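# Hang the held T-shirt hanger on the rail's red tape

## Task

The left gripper starts out holding a hanger that carries a T-shirt. Put this hanger on the rail so that its hook sits on the red tape and the hanger is roughly perpendicular to the rail, and leave it hanging without swinging. The T-shirt must remain about centred on the hanger. Any other hanger already on the rail must still be on it at the end. The rack is free-standing: do not move it, and if it tilts beyond a small amount the scene stops immediately as a failure. The result only counts if it stays in place without the robot supporting it, so release the hanger and withdraw the gripper at the end.

## Robot and tools

Robot and frame. Two arms, left_arm and right_arm, each ending in a parallel gripper. All poses use one scene frame: origin on the table top midway between the arms, +x pointing out over the table, +z up, and left_arm sitting on the +y side. The names left and right are labels, not image sides. On a gripper, the fingers extend along its local +z and close along its local y. The reported end_effector_position is the point between the finger pads, just under 1 cm behind the tips. Reported hand positions can be slightly wrong, more so when an arm is stretched far.

The row format. Every motion command uses a single row of 16 numbers covering both arms, even if one arm should not move: x, y, z, qw, qx, qy, qz, opening for left_arm, then the same eight for right_arm. x, y, z are an absolute target position in metres in the scene frame; qw, qx, qy, qz are an absolute target orientation quaternion with w first. Opening runs from -1 (closed) to +1 (fully open, 0.087 m); it is a target finger setting, not an offset.

execute_actions(actions): a list of up to 15 actions; each action is a list of up to 15 rows, one row per 1/30 s control step, and a short action repeats its final row until 15 steps have passed. An empty list only returns the current state and images. An action is rejected for both arms if any target lies more than 0.6 m from that gripper's current position along any of its own axes; if the first action fails this check against the latest reported state, or any action is malformed, nothing at all runs.

move(target, speed, blocking): target is one 16-number row of absolute poses; each gripper travels in a straight line toward its pose, both finishing together, taking 0.5 to 10 s (cut off at 10 s). speed is the top path speed in m/s, 0.002 to 0.5, default 0.25; rotation is capped at twice that in rad/s. Openings are applied at the start. Grippers lag and may overshoot the speed, especially with a near-straight arm. Faster contact hits harder, and aiming further beyond a contact presses harder. With blocking=false you get a result after 0.5 s while the move continues; check it with wait(0), and use wait or stop before sending new rows or moves.

wait(seconds): 0 to 10; lets the scene run with each arm holding its last command, returning early if a running move finishes. stop(): brakes the current move; it needs some distance, more when fast, and the fingers keep moving. zoom_image(camera, region): camera is cam_high, cam_low, cam_left_wrist or cam_right_wrist (all 504x504); region is [x0, y0, x1, y1] in pixels from the top-left, at most 504 by 504. finished_scene(scene): pass the current scene's number (here 1) once the hanger hangs on its own; this is final.

Controller behaviour. At every step the commanded pose is clamped to within 70 mm and 16 degrees of the measured pose, then pursued by damped inverse kinematics, favouring position over orientation. After an action the arm continues only to its last clamped pose, so long moves need further commands. Joint friction can leave the gripper up to about 31 mm short, and very small commands may do nothing. Elbows stop just before full extension. Joint ranges (rad): waist -2.618 to 3.054, shoulder 0.000 to 3.142, elbow 0.000 to 3.142, wrist pitch -1.571 to 1.571, wrist yaw -1.571 to 1.571, wrist roll -2.094 to 2.094. To keep an orientation steady, resend the same quaternion each row rather than copying a drifted reported one. For an arm meant to stay still, resend its last reported full pose and desired opening every call.

Reading results. The state line shows each arm's position and quaternion. Hand target lines give the pose the controller is now driving toward. grip_measured is the finger opening on the command scale (the last Joint positions value is the opening in metres); readings may be off by about 1 mm. To keep holding the hanger, command roughly 0.02 below grip_measured; force is about 20 N per pad, and fast closing can squeeze harder. A move adds a move: line with its ending (done, off_target, moving, held, fault) and active limits; paced means the sent pose was clipped, held means a check blocked steps (the arm may then lurch fast). pose unreachable means the clearance check altered or blocked that arm's command. Action results list end_effector_position at some steps, with HELD marking held-back steps. Between calls the robot keeps its last command.

Heat and faults. Holding a load warms motors. MOTOR HOT appears from 75 °C; at 90 °C that arm halts for 10 s (that level disarms for 5 minutes, then reapplies); at 100 °C the arm stops holding and drops. Such stops appear as OVER-TEMPERATURE FAULT lines and waste time.

Cautions. Approach the rail slowly, lowering the hook onto the red tape rather than pushing sideways, so the rack neither slides nor tips. Don't drop the hanger, knock the other hanger off, or send rigid items off the table. Keep the arms from colliding or pressing on each other. Loose objects may be nudged occasionally. After the hook seats, open the gripper gently, back away, and confirm on the cameras that the hanger hangs still and square before finishing.

Each tool is called after "Emit:" by a JSON object that holds its "method" and its "body", one argument or row to a line.

## Session

Emit:
{"method": "execute_actions", "body": {
  "actions": []
}}

Scene clock: 0.00 s.
left_arm: end_effector_position=(+0.3361, +0.0022, +0.4397) grip_measured=-0.837 end_effector_quat_wxyz=(+0.665, +0.093, +0.737, -0.080) | right_arm: end_effector_position=(+0.3408, -0.2372, +0.3614) grip_measured=+1.000 end_effector_quat_wxyz=(+0.702, -0.071, +0.706, +0.061)
Joint positions: left_arm=[-1.004  1.741  2.082 -0.521 -0.958 -0.141  0.007] | right_arm=[-0.008  1.052  1.06  -0.014  0.012 -0.013  0.087]
Joint velocities: left_arm=[-0.002  0.007  0.012 -0.095  0.022  0.007  0.   ] | right_arm=[-0.002  0.017 -0.017 -0.022  0.007  0.037  0.   ]
Hand target (left_arm): +0.336, +0.002, +0.441; +0.666, +0.091, +0.736, -0.082
Hand target (right_arm): +0.341, -0.237, +0.361; +0.702, -0.071, +0.706, +0.061

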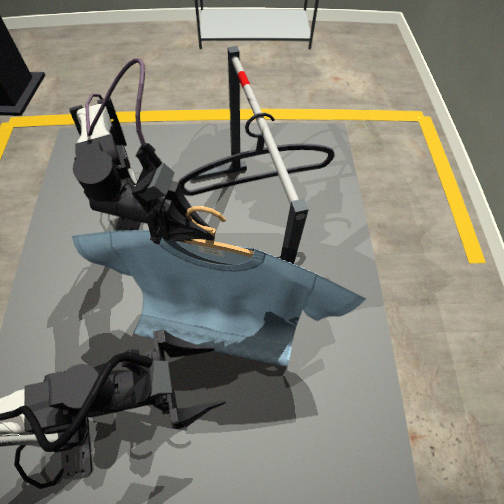

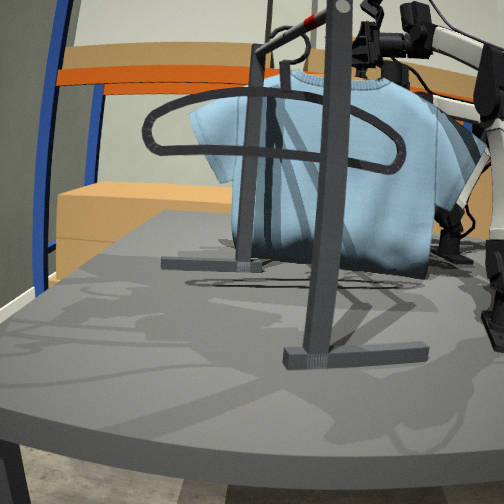

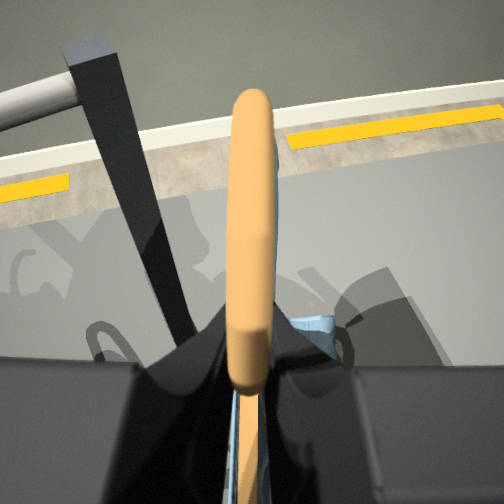

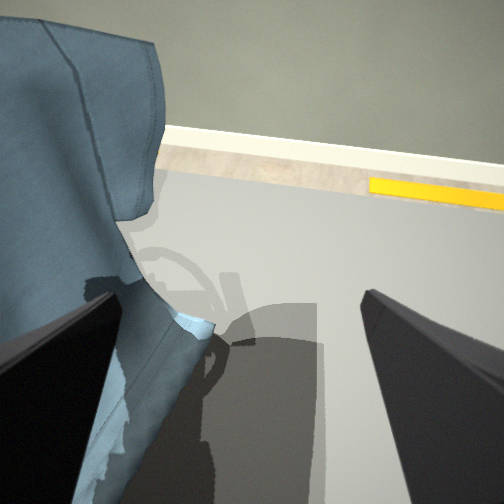

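Emit:
{"method": "move", "body": {
  "target": [0.12,0.05,0.47,0.665,0.093,0.737,-0.08,-0.87,0.3408,-0.2372,0.3614,0.702,-0.071,0.706,0.061,1]
}}

Emit:
{"method": "move", "body": {
  "target": [0.12,0.40,0.47,0.665,0.093,0.737,-0.08,-0.87,0.3408,-0.2372,0.3614,0.702,-0.071,0.706,0.061,1]
}}

Scene clock: 13.83 s.
left_arm: end_effector_position=(+0.1240, +0.0506, +0.4695) grip_measured=-0.837 end_effector_quat_wxyz=(+0.688, +0.125, +0.703, -0.127) | right_arm: end_effector_position=(+0.3408, -0.2372, +0.3614) grip_measured=+1.000 end_effector_quat_wxyz=(+0.702, -0.071, +0.706, +0.061)
Joint positions: left_arm=[-1.693  1.611  2.155 -1.125 -1.534 -0.587  0.007] | right_arm=[-0.008  1.052  1.06  -0.014  0.012 -0.013  0.087]
Joint velocities: left_arm=[-0.002 -0.002  0.022 -0.081 -0.022 -0.051  0.001] | right_arm=[ 0.002  0.012 -0.007  0.037 -0.007 -0.007  0.   ]
Hand target (left_arm): +0.121, +0.047, +0.470; +0.695, +0.122, +0.699, -0.120
Hand target (right_arm): +0.341, -0.237, +0.361; +0.702, -0.071, +0.706, +0.061
Off the commanded pose (left_arm): 0.004 m, 8 deg.
Off the commanded pose (right_arm): 0.000 m, 0 deg.
joint sent to its limit (left arm) — the command would take joint 5 (wrist yaw) past its lower limit, so that joint was sent only as far as its limit.
move: off_target (left_arm)

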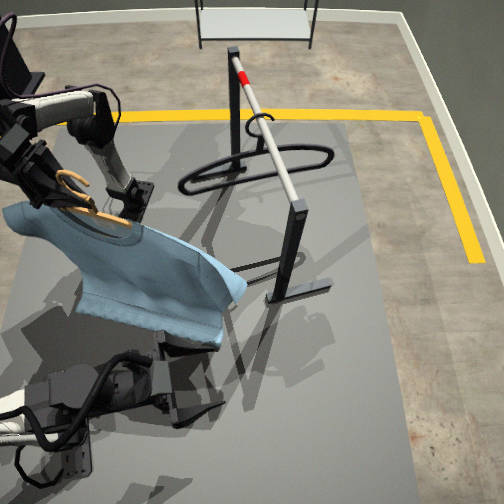

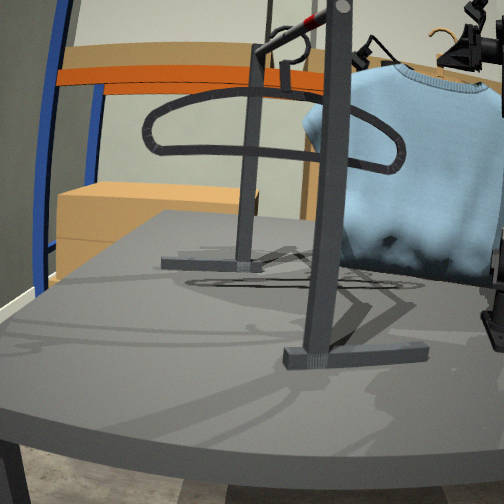

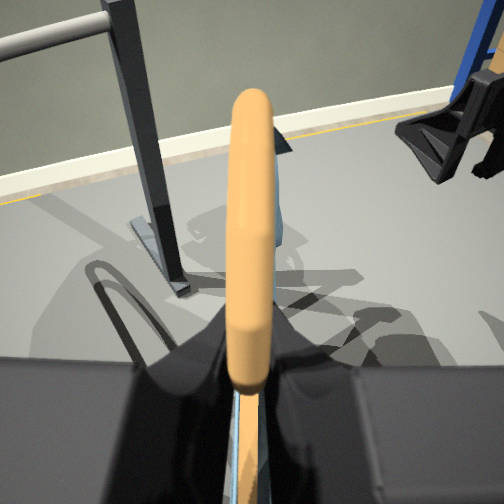

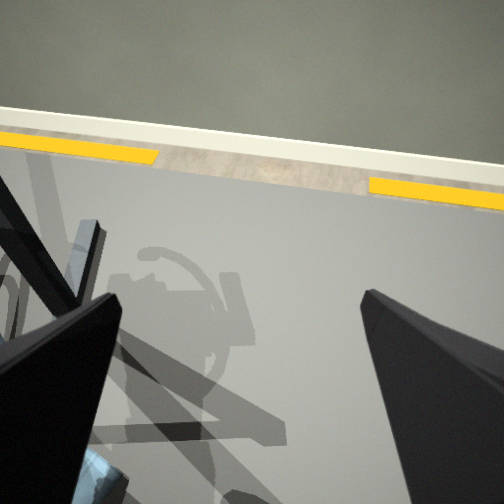

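Scene clock: 16.20 s.
left_arm: end_effector_position=(+0.1185, +0.3958, +0.4621) grip_measured=-0.837 end_effector_quat_wxyz=(+0.646, +0.096, +0.753, -0.075) | right_arm: end_effector_position=(+0.3408, -0.2372, +0.3614) grip_measured=+1.000 end_effector_quat_wxyz=(+0.702, -0.071, +0.706, +0.061)
Joint positions: left_arm=[-0.42   0.735  2.106 -1.538 -0.38  -0.052  0.007] | right_arm=[-0.008  1.052  1.06  -0.014  0.012 -0.013  0.087]
Joint velocities: left_arm=[-0.002  0.007 -0.022  0.051  0.022  0.007  0.   ] | right_arm=[ 0.002  0.002 -0.012  0.022 -0.051 -0.007  0.   ]
Hand target (left_arm): +0.113, +0.398, +0.468; +0.663, +0.092, +0.738, -0.082
Hand target (right_arm): +0.341, -0.237, +0.361; +0.702, -0.071, +0.706, +0.061
Off the commanded pose (left_arm): 0.009 m, 3 deg.
Off the commanded pose (right_arm): 0.000 m, 0 deg.
move: off_target (left_arm); limits=paced

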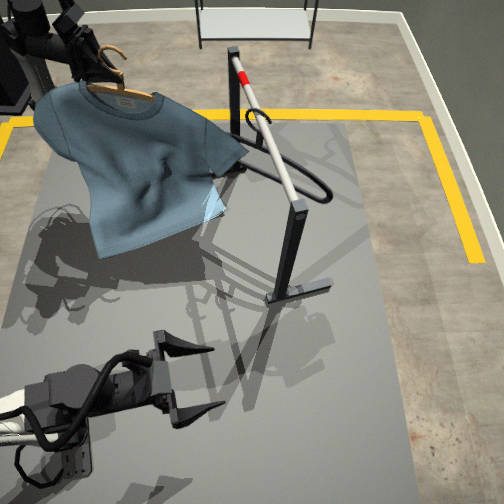

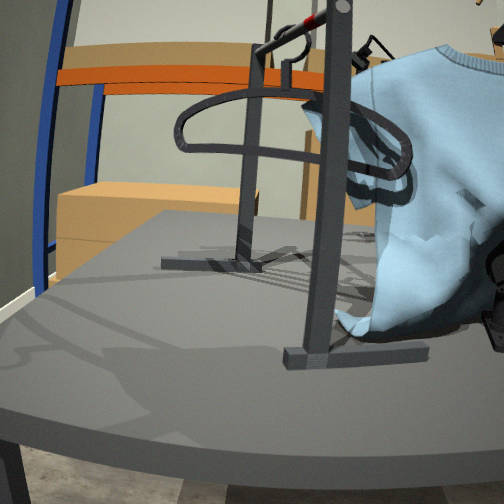

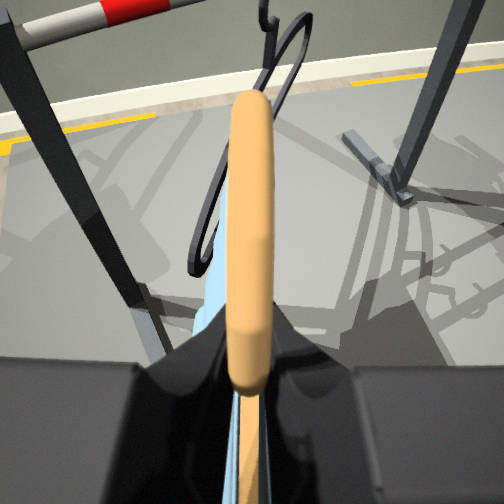

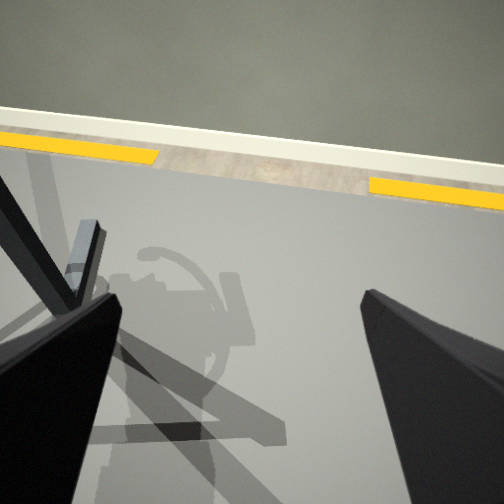

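Emit:
{"method": "move", "body": {
  "target": [0.10,0.40,0.47,0.653,-0.271,0.653,0.271,-0.87,0.3408,-0.2372,0.3614,0.702,-0.071,0.706,0.061,1]
}}

Scene clock: 23.13 s.
left_arm: end_effector_position=(+0.1024, +0.4019, +0.4601) grip_measured=-0.837 end_effector_quat_wxyz=(+0.634, -0.283, +0.671, +0.260) | right_arm: end_effector_position=(+0.3408, -0.2372, +0.3614) grip_measured=+1.000 end_effector_quat_wxyz=(+0.702, -0.071, +0.706, +0.061)
Joint positions: left_arm=[ 1.128  0.609  1.898 -1.349  0.133 -0.002  0.007] | right_arm=[-0.008  1.052  1.06  -0.014  0.012 -0.013  0.087]
Joint velocities: left_arm=[-0.017 -0.002 -0.027  0.051  0.022  0.022 -0.   ] | right_arm=[-0.027  0.012 -0.022  0.051  0.051  0.022  0.   ]
Hand target (left_arm): +0.102, +0.398, +0.470; +0.653, -0.274, +0.653, +0.267
Hand target (right_arm): +0.341, -0.237, +0.361; +0.702, -0.071, +0.706, +0.061
Off the commanded pose (left_arm): 0.010 m, 3 deg.
Off the commanded pose (right_arm): 0.000 m, 0 deg.
move: off_target (left_arm)

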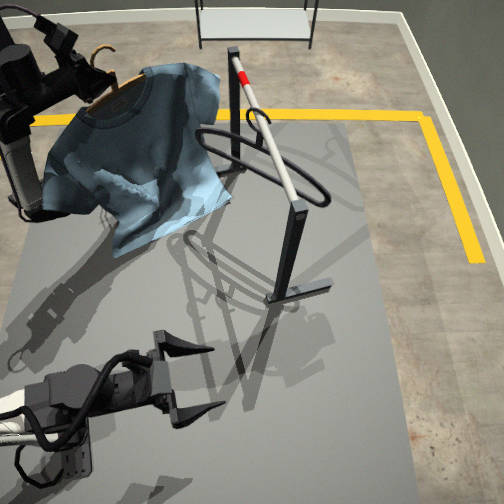

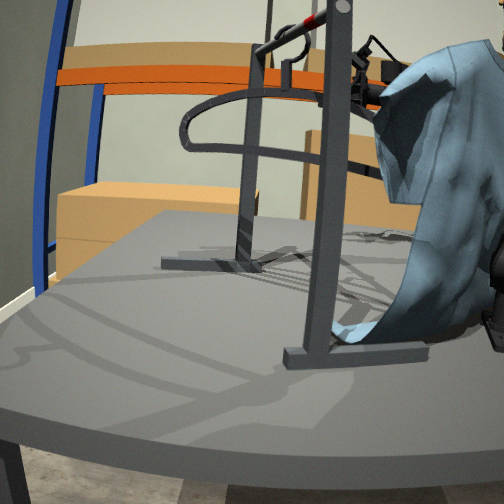

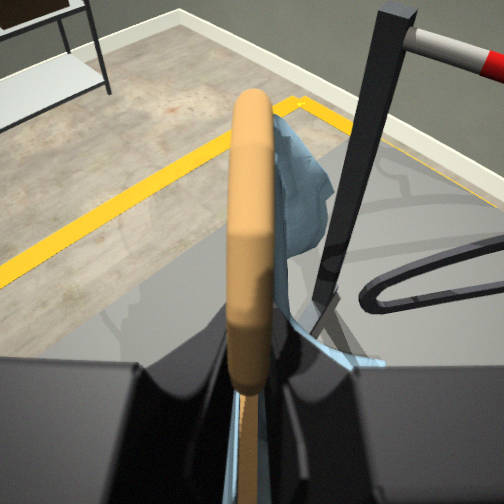

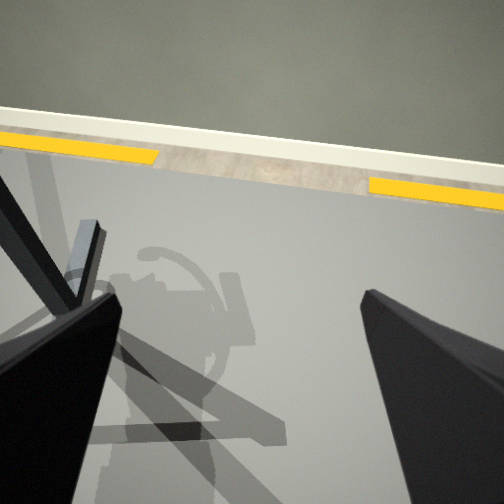

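Emit:
{"method": "move", "body": {
  "target": [0.08,0.37,0.48,0.701,-0.092,0.701,0.092,-0.87,0.3408,-0.2372,0.3614,0.702,-0.071,0.706,0.061,1],
  "speed": 0.15
}}

Scene clock: 29.00 s.
left_arm: end_effector_position=(+0.0773, +0.3683, +0.4723) grip_measured=-0.837 end_effector_quat_wxyz=(+0.694, -0.096, +0.708, +0.092) | right_arm: end_effector_position=(+0.3408, -0.2372, +0.3614) grip_measured=+1.000 end_effector_quat_wxyz=(+0.702, -0.071, +0.706, +0.061)
Joint positions: left_arm=[ 0.529  0.625  2.063 -1.457  0.056 -0.003  0.007] | right_arm=[-0.008  1.052  1.06  -0.014  0.012 -0.013  0.087]
Joint velocities: left_arm=[-0.017 -0.002  0.017  0.007  0.051 -0.022 -0.002] | right_arm=[-0.002 -0.007 -0.002  0.007  0.037  0.022  0.   ]
Hand target (left_arm): +0.079, +0.370, +0.480; +0.700, -0.091, +0.702, +0.093
Hand target (right_arm): +0.341, -0.237, +0.361; +0.702, -0.071, +0.706, +0.061
Off the commanded pose (left_arm): 0.008 m, 1 deg.
Off the commanded pose (right_arm): 0.000 m, 0 deg.
move: done

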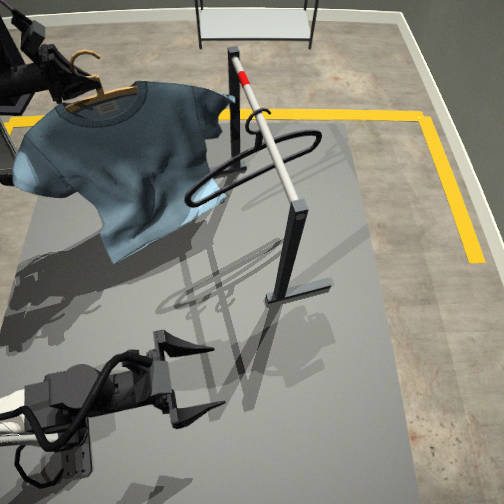

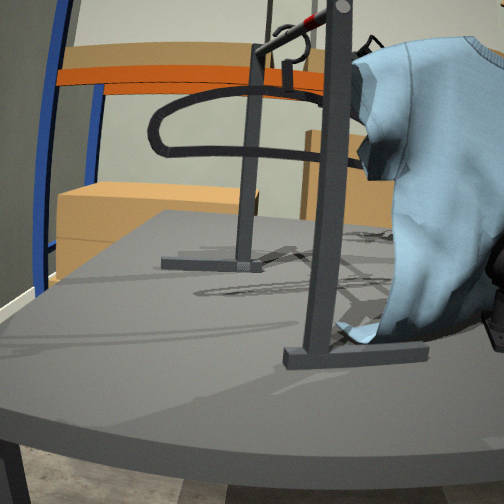

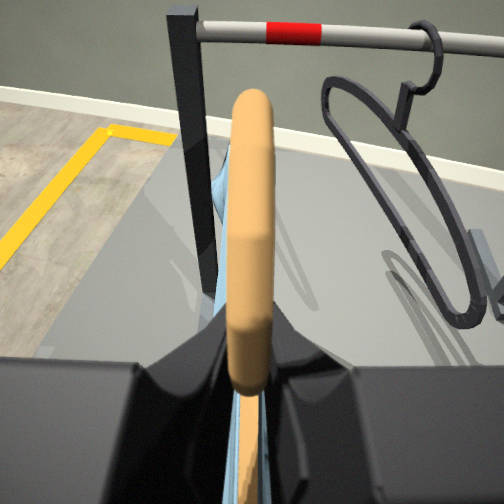

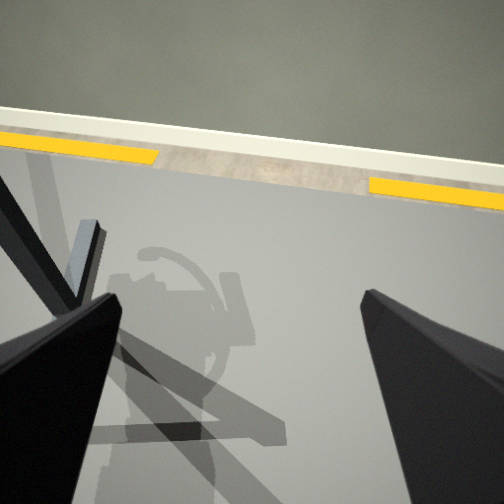

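Emit:
{"method": "move", "body": {
  "target": [0.09,0.33,0.48,0.701,-0.092,0.701,0.092,-0.87,0.3408,-0.2372,0.3614,0.702,-0.071,0.706,0.061,1],
  "speed": 0.15
}}

Emit:
{"method": "move", "body": {
  "target": [0.265,0.377,0.48,0.701,-0.092,0.701,0.092,-0.87,0.3408,-0.2372,0.3614,0.702,-0.071,0.706,0.061,1],
  "speed": 0.15
}}

Scene clock: 36.07 s.
left_arm: end_effector_position=(+0.0874, +0.3310, +0.4729) grip_measured=-0.837 end_effector_quat_wxyz=(+0.696, -0.097, +0.705, +0.091) | right_arm: end_effector_position=(+0.3408, -0.2372, +0.3614) grip_measured=+1.000 end_effector_quat_wxyz=(+0.702, -0.071, +0.706, +0.061)
Joint positions: left_arm=[ 0.78   0.625  2.092 -1.481  0.307 -0.003  0.007] | right_arm=[-0.008  1.052  1.06  -0.014  0.012 -0.013  0.087]
Joint velocities: left_arm=[-0.007 -0.002 -0.017 -0.022  0.007  0.022 -0.   ] | right_arm=[-0.022 -0.027 -0.022  0.007  0.007  0.051  0.   ]
Hand target (left_arm): +0.090, +0.330, +0.480; +0.701, -0.092, +0.701, +0.091
Hand target (right_arm): +0.341, -0.237, +0.361; +0.702, -0.071, +0.706, +0.061
Off the commanded pose (left_arm): 0.008 m, 1 deg.
Off the commanded pose (right_arm): 0.000 m, 0 deg.
move: done

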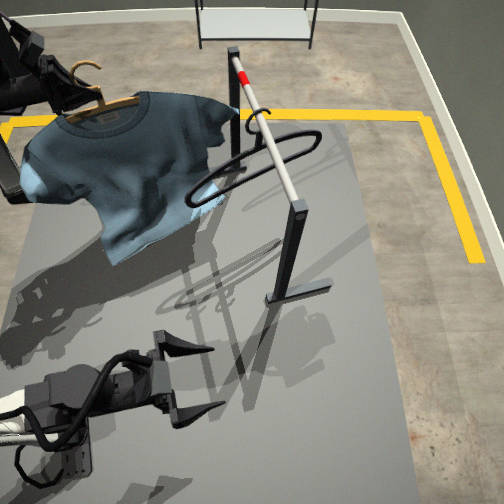

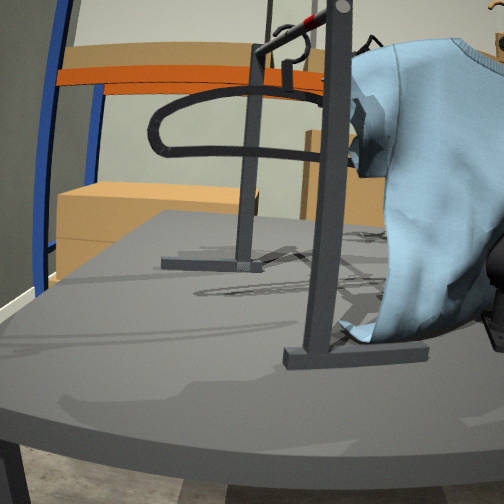

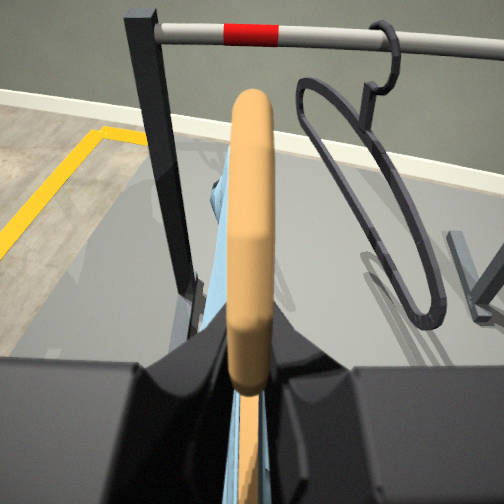

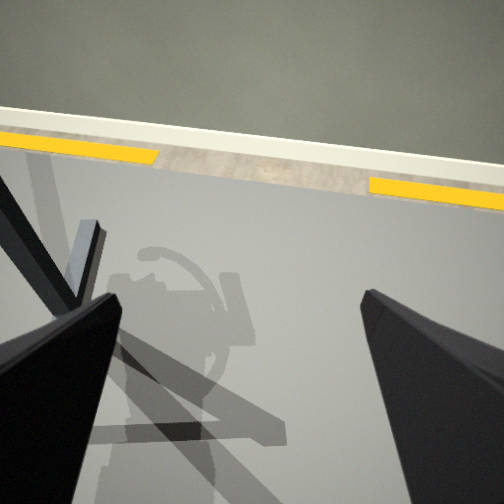

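Scene clock: 39.00 s.
left_arm: end_effector_position=(+0.2606, +0.3822, +0.4803) grip_measured=-0.837 end_effector_quat_wxyz=(+0.670, -0.232, +0.669, +0.223) | right_arm: end_effector_position=(+0.3408, -0.2372, +0.3614) grip_measured=+1.000 end_effector_quat_wxyz=(+0.702, -0.071, +0.706, +0.061)
Joint positions: left_arm=[ 2.443  0.566  1.85  -1.077  1.581 -0.219  0.007] | right_arm=[-0.008  1.052  1.06  -0.014  0.012 -0.013  0.087]
Joint velocities: left_arm=[-0.002 -0.002 -0.002 -0.022 -0.081 -0.007 -0.001] | right_arm=[-0.012  0.012 -0.002 -0.037  0.022  0.007  0.   ]
Hand target (left_arm): +0.265, +0.379, +0.480; +0.668, -0.233, +0.668, +0.228
Hand target (right_arm): +0.341, -0.237, +0.361; +0.702, -0.071, +0.706, +0.061
Off the commanded pose (left_arm): 0.007 m, 23 deg; orientation clipped at the last step of the last action.
Off the commanded pose (right_arm): 0.000 m, 0 deg.
joint sent to its limit (left arm) — the command would take joint 5 (wrist yaw) past its upper limit, so that joint was sent only as far as its limit.
move: off_target (left_arm); limits=paced

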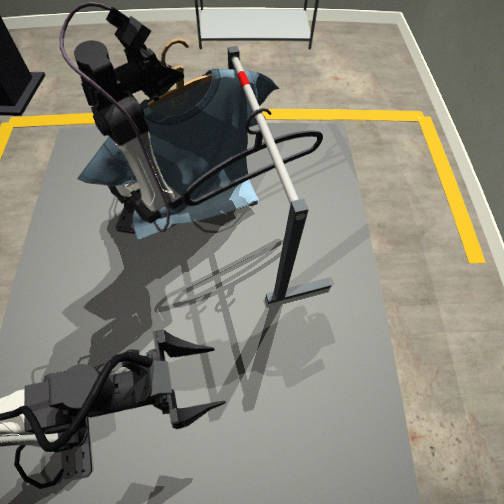

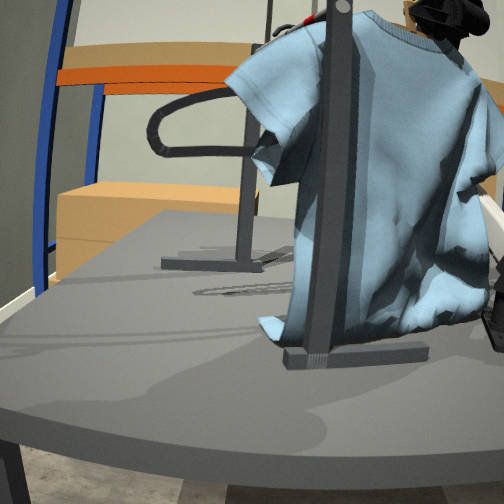

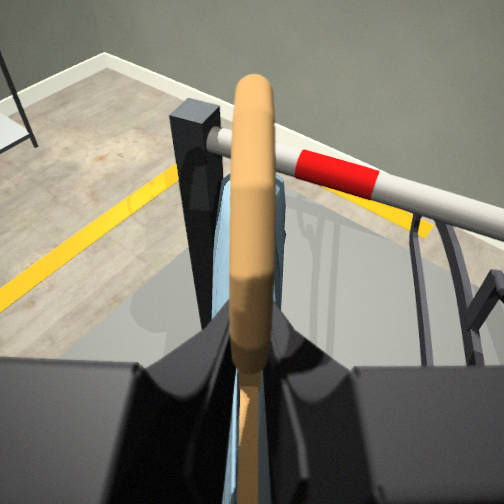

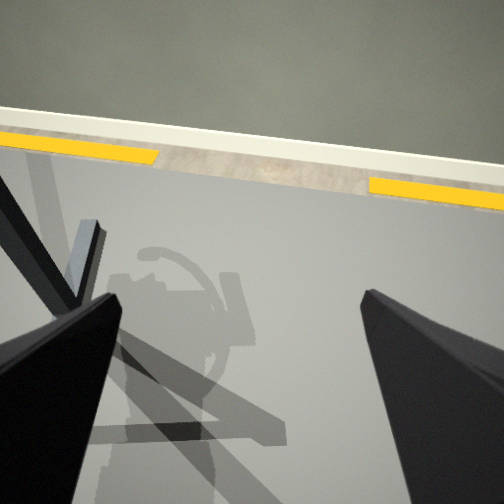

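Emit:
{"method": "move", "body": {
  "target": [0.078,0.378,0.45,0.701,-0.092,0.701,0.092,-0.87,0.3408,-0.2372,0.3614,0.702,-0.071,0.706,0.061,1],
  "speed": 0.15
}}

Emit:
{"method": "move", "body": {
  "target": [0.252,0.425,0.45,0.701,-0.092,0.701,0.092,-0.87,0.3408,-0.2372,0.3614,0.702,-0.071,0.706,0.061,1],
  "speed": 0.15
}}

Scene clock: 47.20 s.
left_arm: end_effector_position=(+0.0814, +0.3750, +0.4425) grip_measured=-0.837 end_effector_quat_wxyz=(+0.687, -0.089, +0.715, +0.092) | right_arm: end_effector_position=(+0.3408, -0.2372, +0.3614) grip_measured=+1.000 end_effector_quat_wxyz=(+0.702, -0.071, +0.706, +0.061)
Joint positions: left_arm=[ 0.486  0.506  1.848 -1.381  0.022  0.011  0.007] | right_arm=[-0.008  1.052  1.06  -0.014  0.012 -0.013  0.087]
Joint velocities: left_arm=[-0.002 -0.002  0.002 -0.095 -0.007  0.051 -0.001] | right_arm=[-0.012 -0.012  0.002  0.037  0.022  0.007  0.   ]
Hand target (left_arm): +0.076, +0.376, +0.449; +0.698, -0.090, +0.705, +0.094
Hand target (right_arm): +0.341, -0.237, +0.361; +0.702, -0.071, +0.706, +0.061
Off the commanded pose (left_arm): 0.009 m, 2 deg.
Off the commanded pose (right_arm): 0.000 m, 0 deg.
move: done

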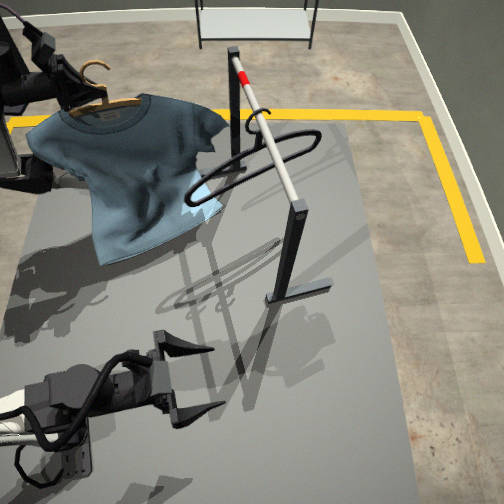

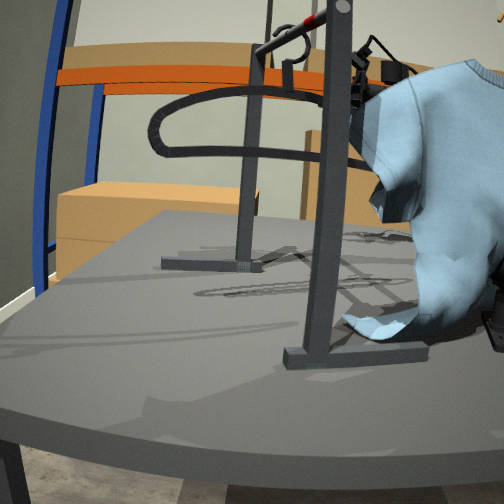

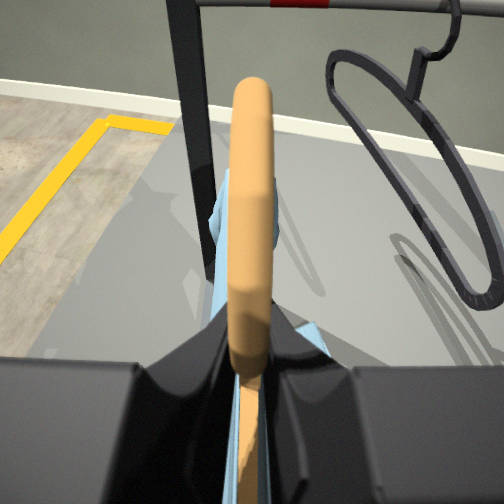

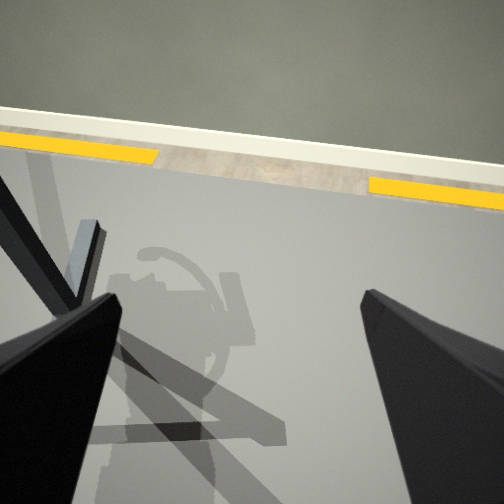

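Scene clock: 49.13 s.
left_arm: end_effector_position=(+0.2439, +0.4252, +0.4424) grip_measured=-0.837 end_effector_quat_wxyz=(+0.690, -0.094, +0.712, +0.094) | right_arm: end_effector_position=(+0.3408, -0.2372, +0.3614) grip_measured=+1.000 end_effector_quat_wxyz=(+0.702, -0.071, +0.706, +0.061)
Joint positions: left_arm=[ 0.557  0.689  1.434 -0.775  0.084  0.007  0.007] | right_arm=[-0.008  1.052  1.06  -0.014  0.012 -0.013  0.087]
Joint velocities: left_arm=[ 0.002 -0.007  0.007 -0.081  0.022 -0.022  0.001] | right_arm=[-0.012  0.002 -0.017 -0.022  0.037 -0.037  0.   ]
Hand target (left_arm): +0.250, +0.427, +0.449; +0.701, -0.092, +0.701, +0.093
Hand target (right_arm): +0.341, -0.237, +0.361; +0.702, -0.071, +0.706, +0.061
Off the commanded pose (left_arm): 0.011 m, 2 deg.
Off the commanded pose (right_arm): 0.000 m, 0 deg.
move: off_target (left_arm)

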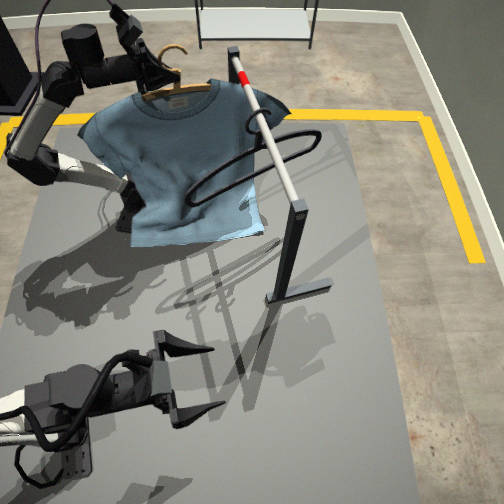

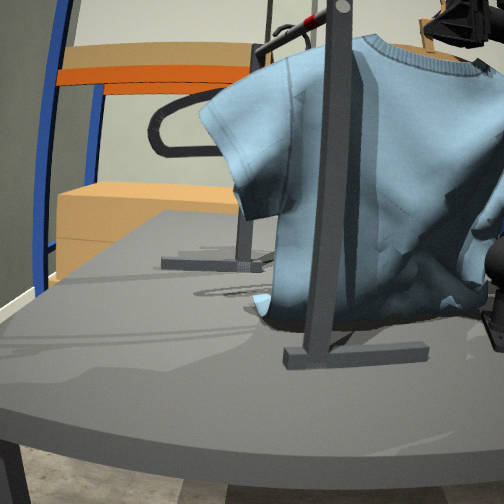

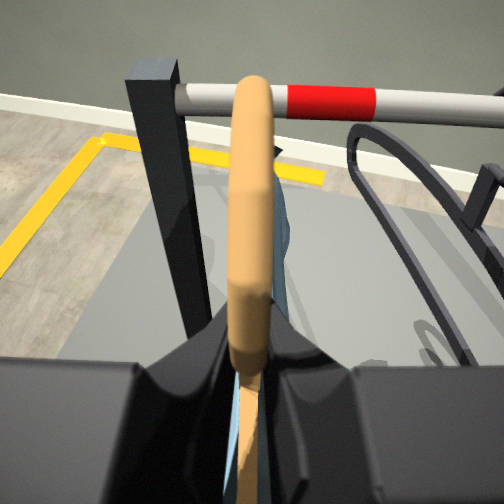

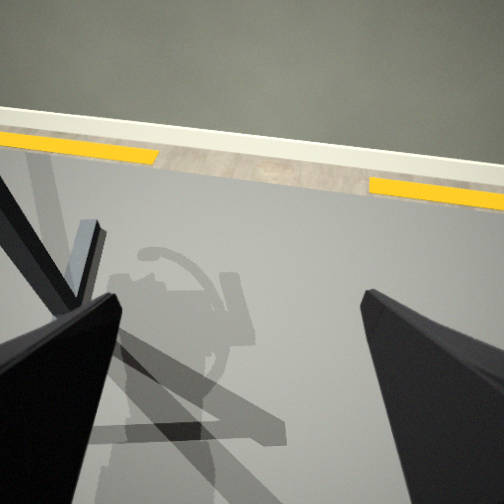

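Emit:
{"method": "move", "body": {
  "target": [0.33,0.40,0.45,0.701,-0.092,0.701,0.092,-0.87,0.3408,-0.2372,0.3614,0.702,-0.071,0.706,0.061,1],
  "speed": 0.1
}}

Scene clock: 55.27 s.
left_arm: end_effector_position=(+0.3228, +0.4029, +0.4456) grip_measured=-0.837 end_effector_quat_wxyz=(+0.692, -0.088, +0.710, +0.093) | right_arm: end_effector_position=(+0.3408, -0.2372, +0.3614) grip_measured=+1.000 end_effector_quat_wxyz=(+0.702, -0.071, +0.706, +0.061)
Joint positions: left_arm=[ 0.106  0.882  1.416 -0.56  -0.357  0.     0.007] | right_arm=[-0.008  1.052  1.06  -0.014  0.012 -0.013  0.087]
Joint velocities: left_arm=[ 0.012  0.002 -0.007 -0.081 -0.066  0.022 -0.   ] | right_arm=[ 0.007 -0.012 -0.002  0.022 -0.037  0.007  0.   ]
Hand target (left_arm): +0.329, +0.402, +0.450; +0.701, -0.091, +0.701, +0.093
Hand target (right_arm): +0.341, -0.237, +0.361; +0.702, -0.071, +0.706, +0.061
Off the commanded pose (left_arm): 0.009 m, 2 deg.
Off the commanded pose (right_arm): 0.000 m, 0 deg.
move: done

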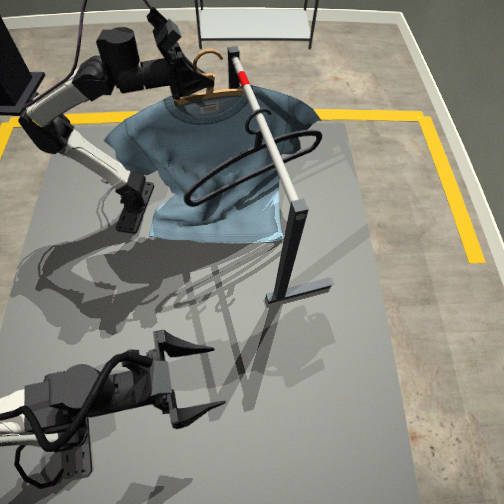

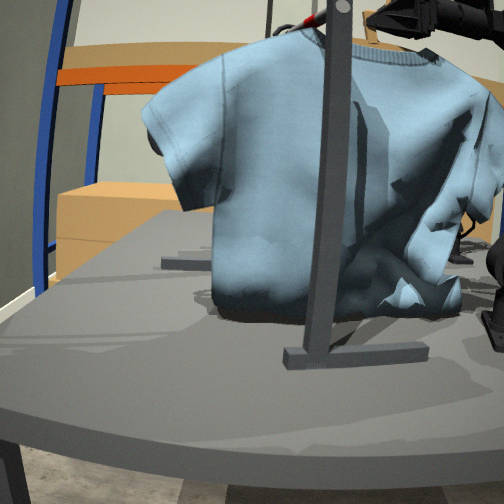

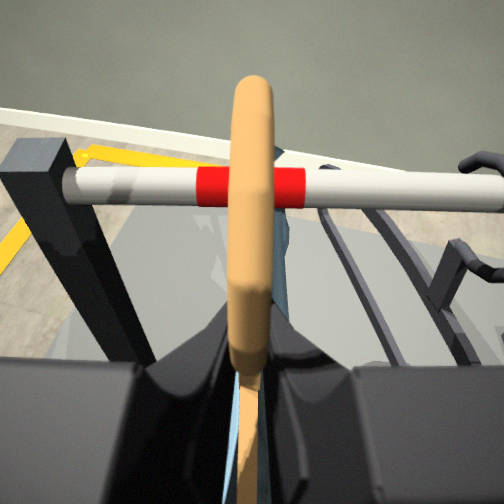

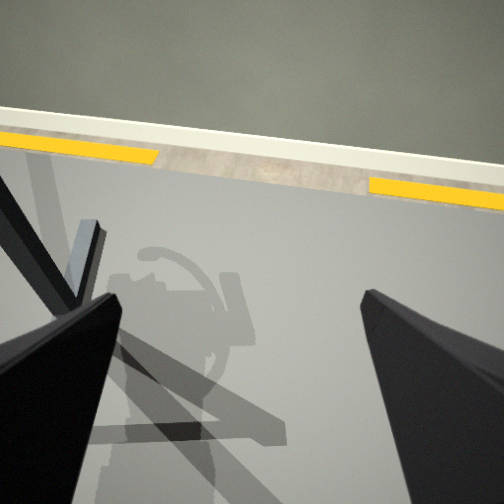

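Emit:
{"method": "move", "body": {
  "target": [0.38,0.415,0.43,0.701,-0.092,0.701,0.092,-0.87,0.3408,-0.2372,0.3614,0.702,-0.071,0.706,0.061,1],
  "speed": 0.08
}}

Emit:
{"method": "zoom_image", "body": {
  "camera": "cam_high",
  "region": [150,20,330,140]
}}

Scene clock: 60.67 s.
left_arm: end_effector_position=(+0.3721, +0.4140, +0.4269) grip_measured=-0.837 end_effector_quat_wxyz=(+0.692, -0.091, +0.710, +0.094) | right_arm: end_effector_position=(+0.3408, -0.2372, +0.3614) grip_measured=+1.000 end_effector_quat_wxyz=(+0.702, -0.071, +0.706, +0.061)
Joint positions: left_arm=[ 0.204  0.98   1.337 -0.381 -0.264  0.     0.007] | right_arm=[-0.008  1.052  1.06  -0.014  0.012 -0.013  0.087]
Joint velocities: left_arm=[-0.007 -0.007 -0.002 -0.022 -0.022  0.022 -0.002] | right_arm=[ 0.002  0.012 -0.017 -0.051  0.007  0.007  0.   ]
Hand target (left_arm): +0.379, +0.416, +0.430; +0.701, -0.092, +0.701, +0.092
Hand target (right_arm): +0.341, -0.237, +0.361; +0.702, -0.071, +0.706, +0.061
Off the commanded pose (left_arm): 0.008 m, 1 deg.
Off the commanded pose (right_arm): 0.000 m, 0 deg.
move: done

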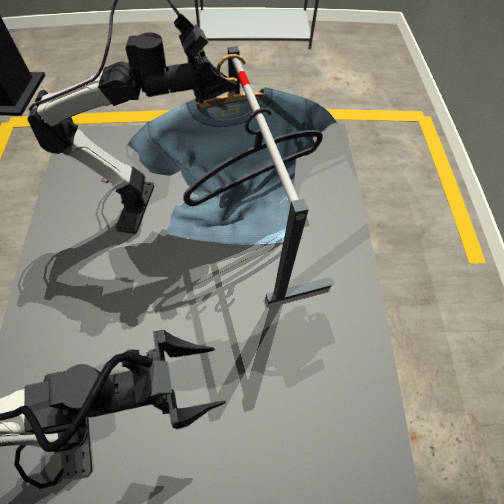

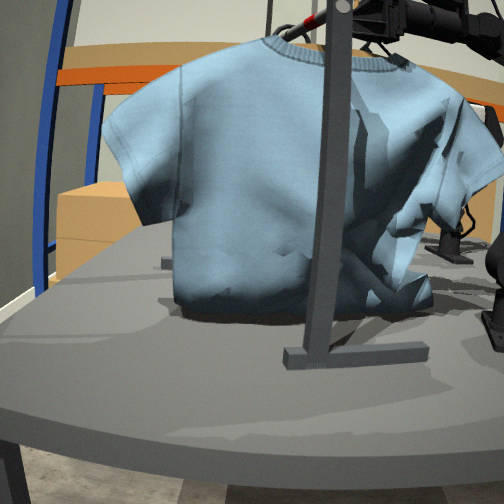

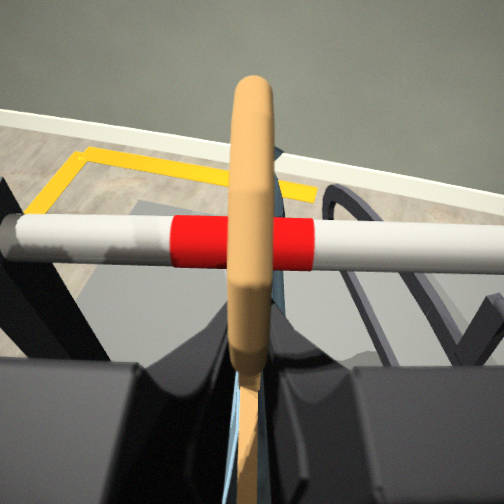

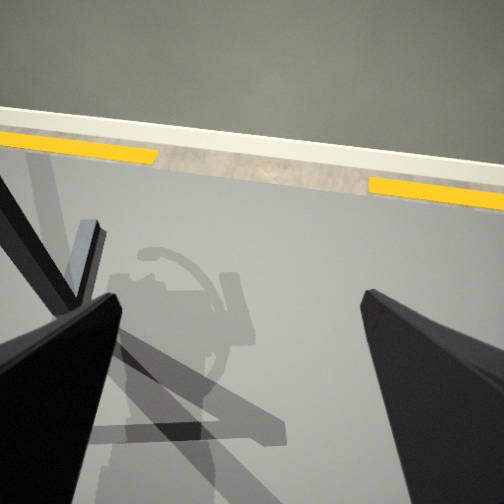

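Region (150, 20, 330, 140) of cam_high's 504x504 image, scaled by 2.800, with more detail than that image has.

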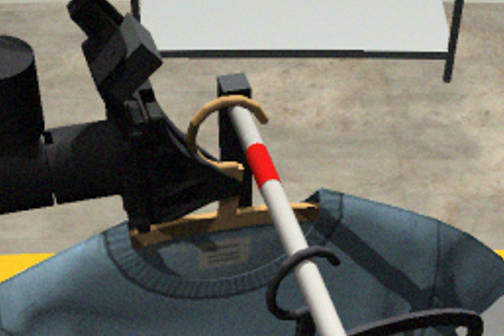

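Emit:
{"method": "move", "body": {
  "target": [0.405,0.422,0.41,0.701,-0.092,0.701,0.092,-0.87,0.3408,-0.2372,0.3614,0.702,-0.071,0.706,0.061,1],
  "speed": 0.05
}}

Emit:
{"method": "zoom_image", "body": {
  "camera": "cam_high",
  "region": [150,20,330,140]
}}

Scene clock: 71.77 s.
left_arm: end_effector_position=(+0.3969, +0.4206, +0.4030) grip_measured=-0.837 end_effector_quat_wxyz=(+0.686, -0.091, +0.716, +0.095) | right_arm: end_effector_position=(+0.3408, -0.2372, +0.3614) grip_measured=+1.000 end_effector_quat_wxyz=(+0.702, -0.071, +0.706, +0.061)
Joint positions: left_arm=[ 0.239  1.026  1.262 -0.278 -0.232  0.     0.007] | right_arm=[-0.008  1.052  1.06  -0.014  0.012 -0.013  0.087]
Joint velocities: left_arm=[ 0.002 -0.012  0.012 -0.022  0.037 -0.022 -0.   ] | right_arm=[-0.002  0.017  0.002 -0.037  0.051  0.125  0.   ]
Hand target (left_arm): +0.404, +0.422, +0.410; +0.701, -0.092, +0.702, +0.092
Hand target (right_arm): +0.341, -0.237, +0.361; +0.702, -0.071, +0.706, +0.061
Off the commanded pose (left_arm): 0.011 m, 2 deg.
Off the commanded pose (right_arm): 0.000 m, 0 deg.
move: off_target (left_arm)

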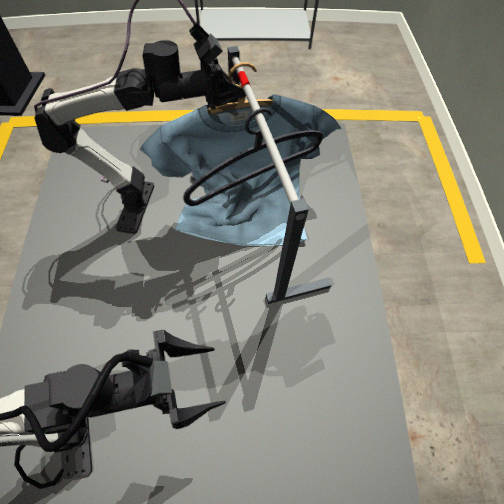

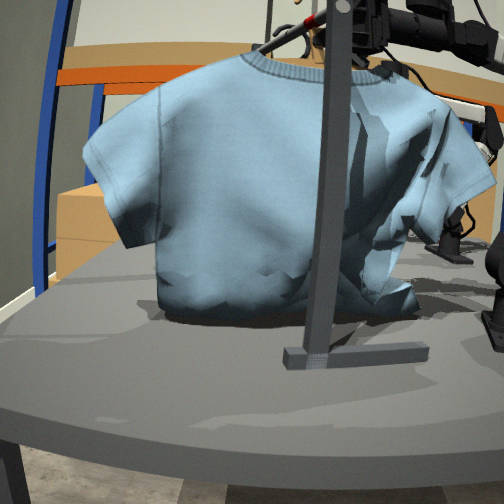

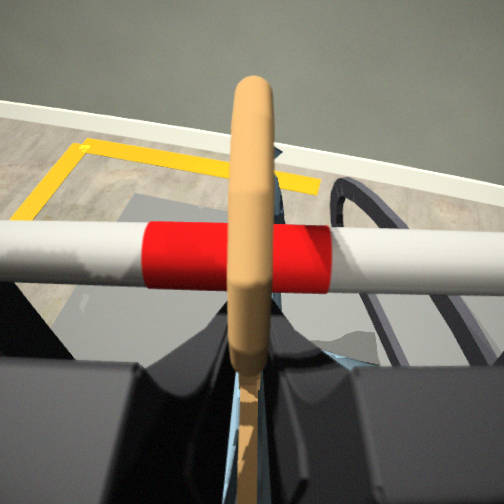

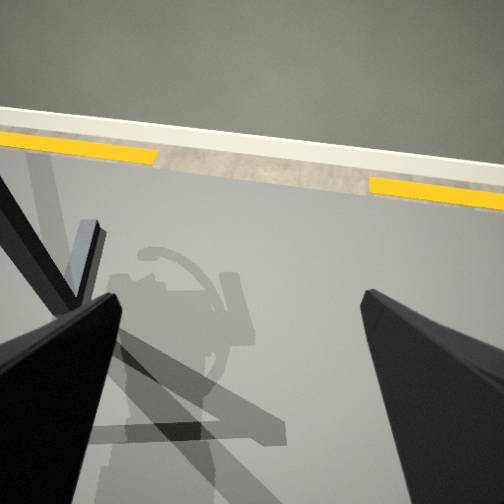

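Region (150, 20, 330, 140) of cam_high's 504x504 image, scaled by 2.800, with more detail than that image has.

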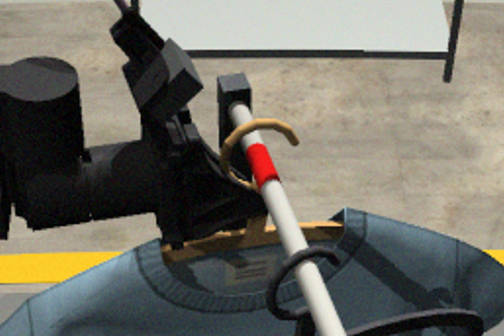

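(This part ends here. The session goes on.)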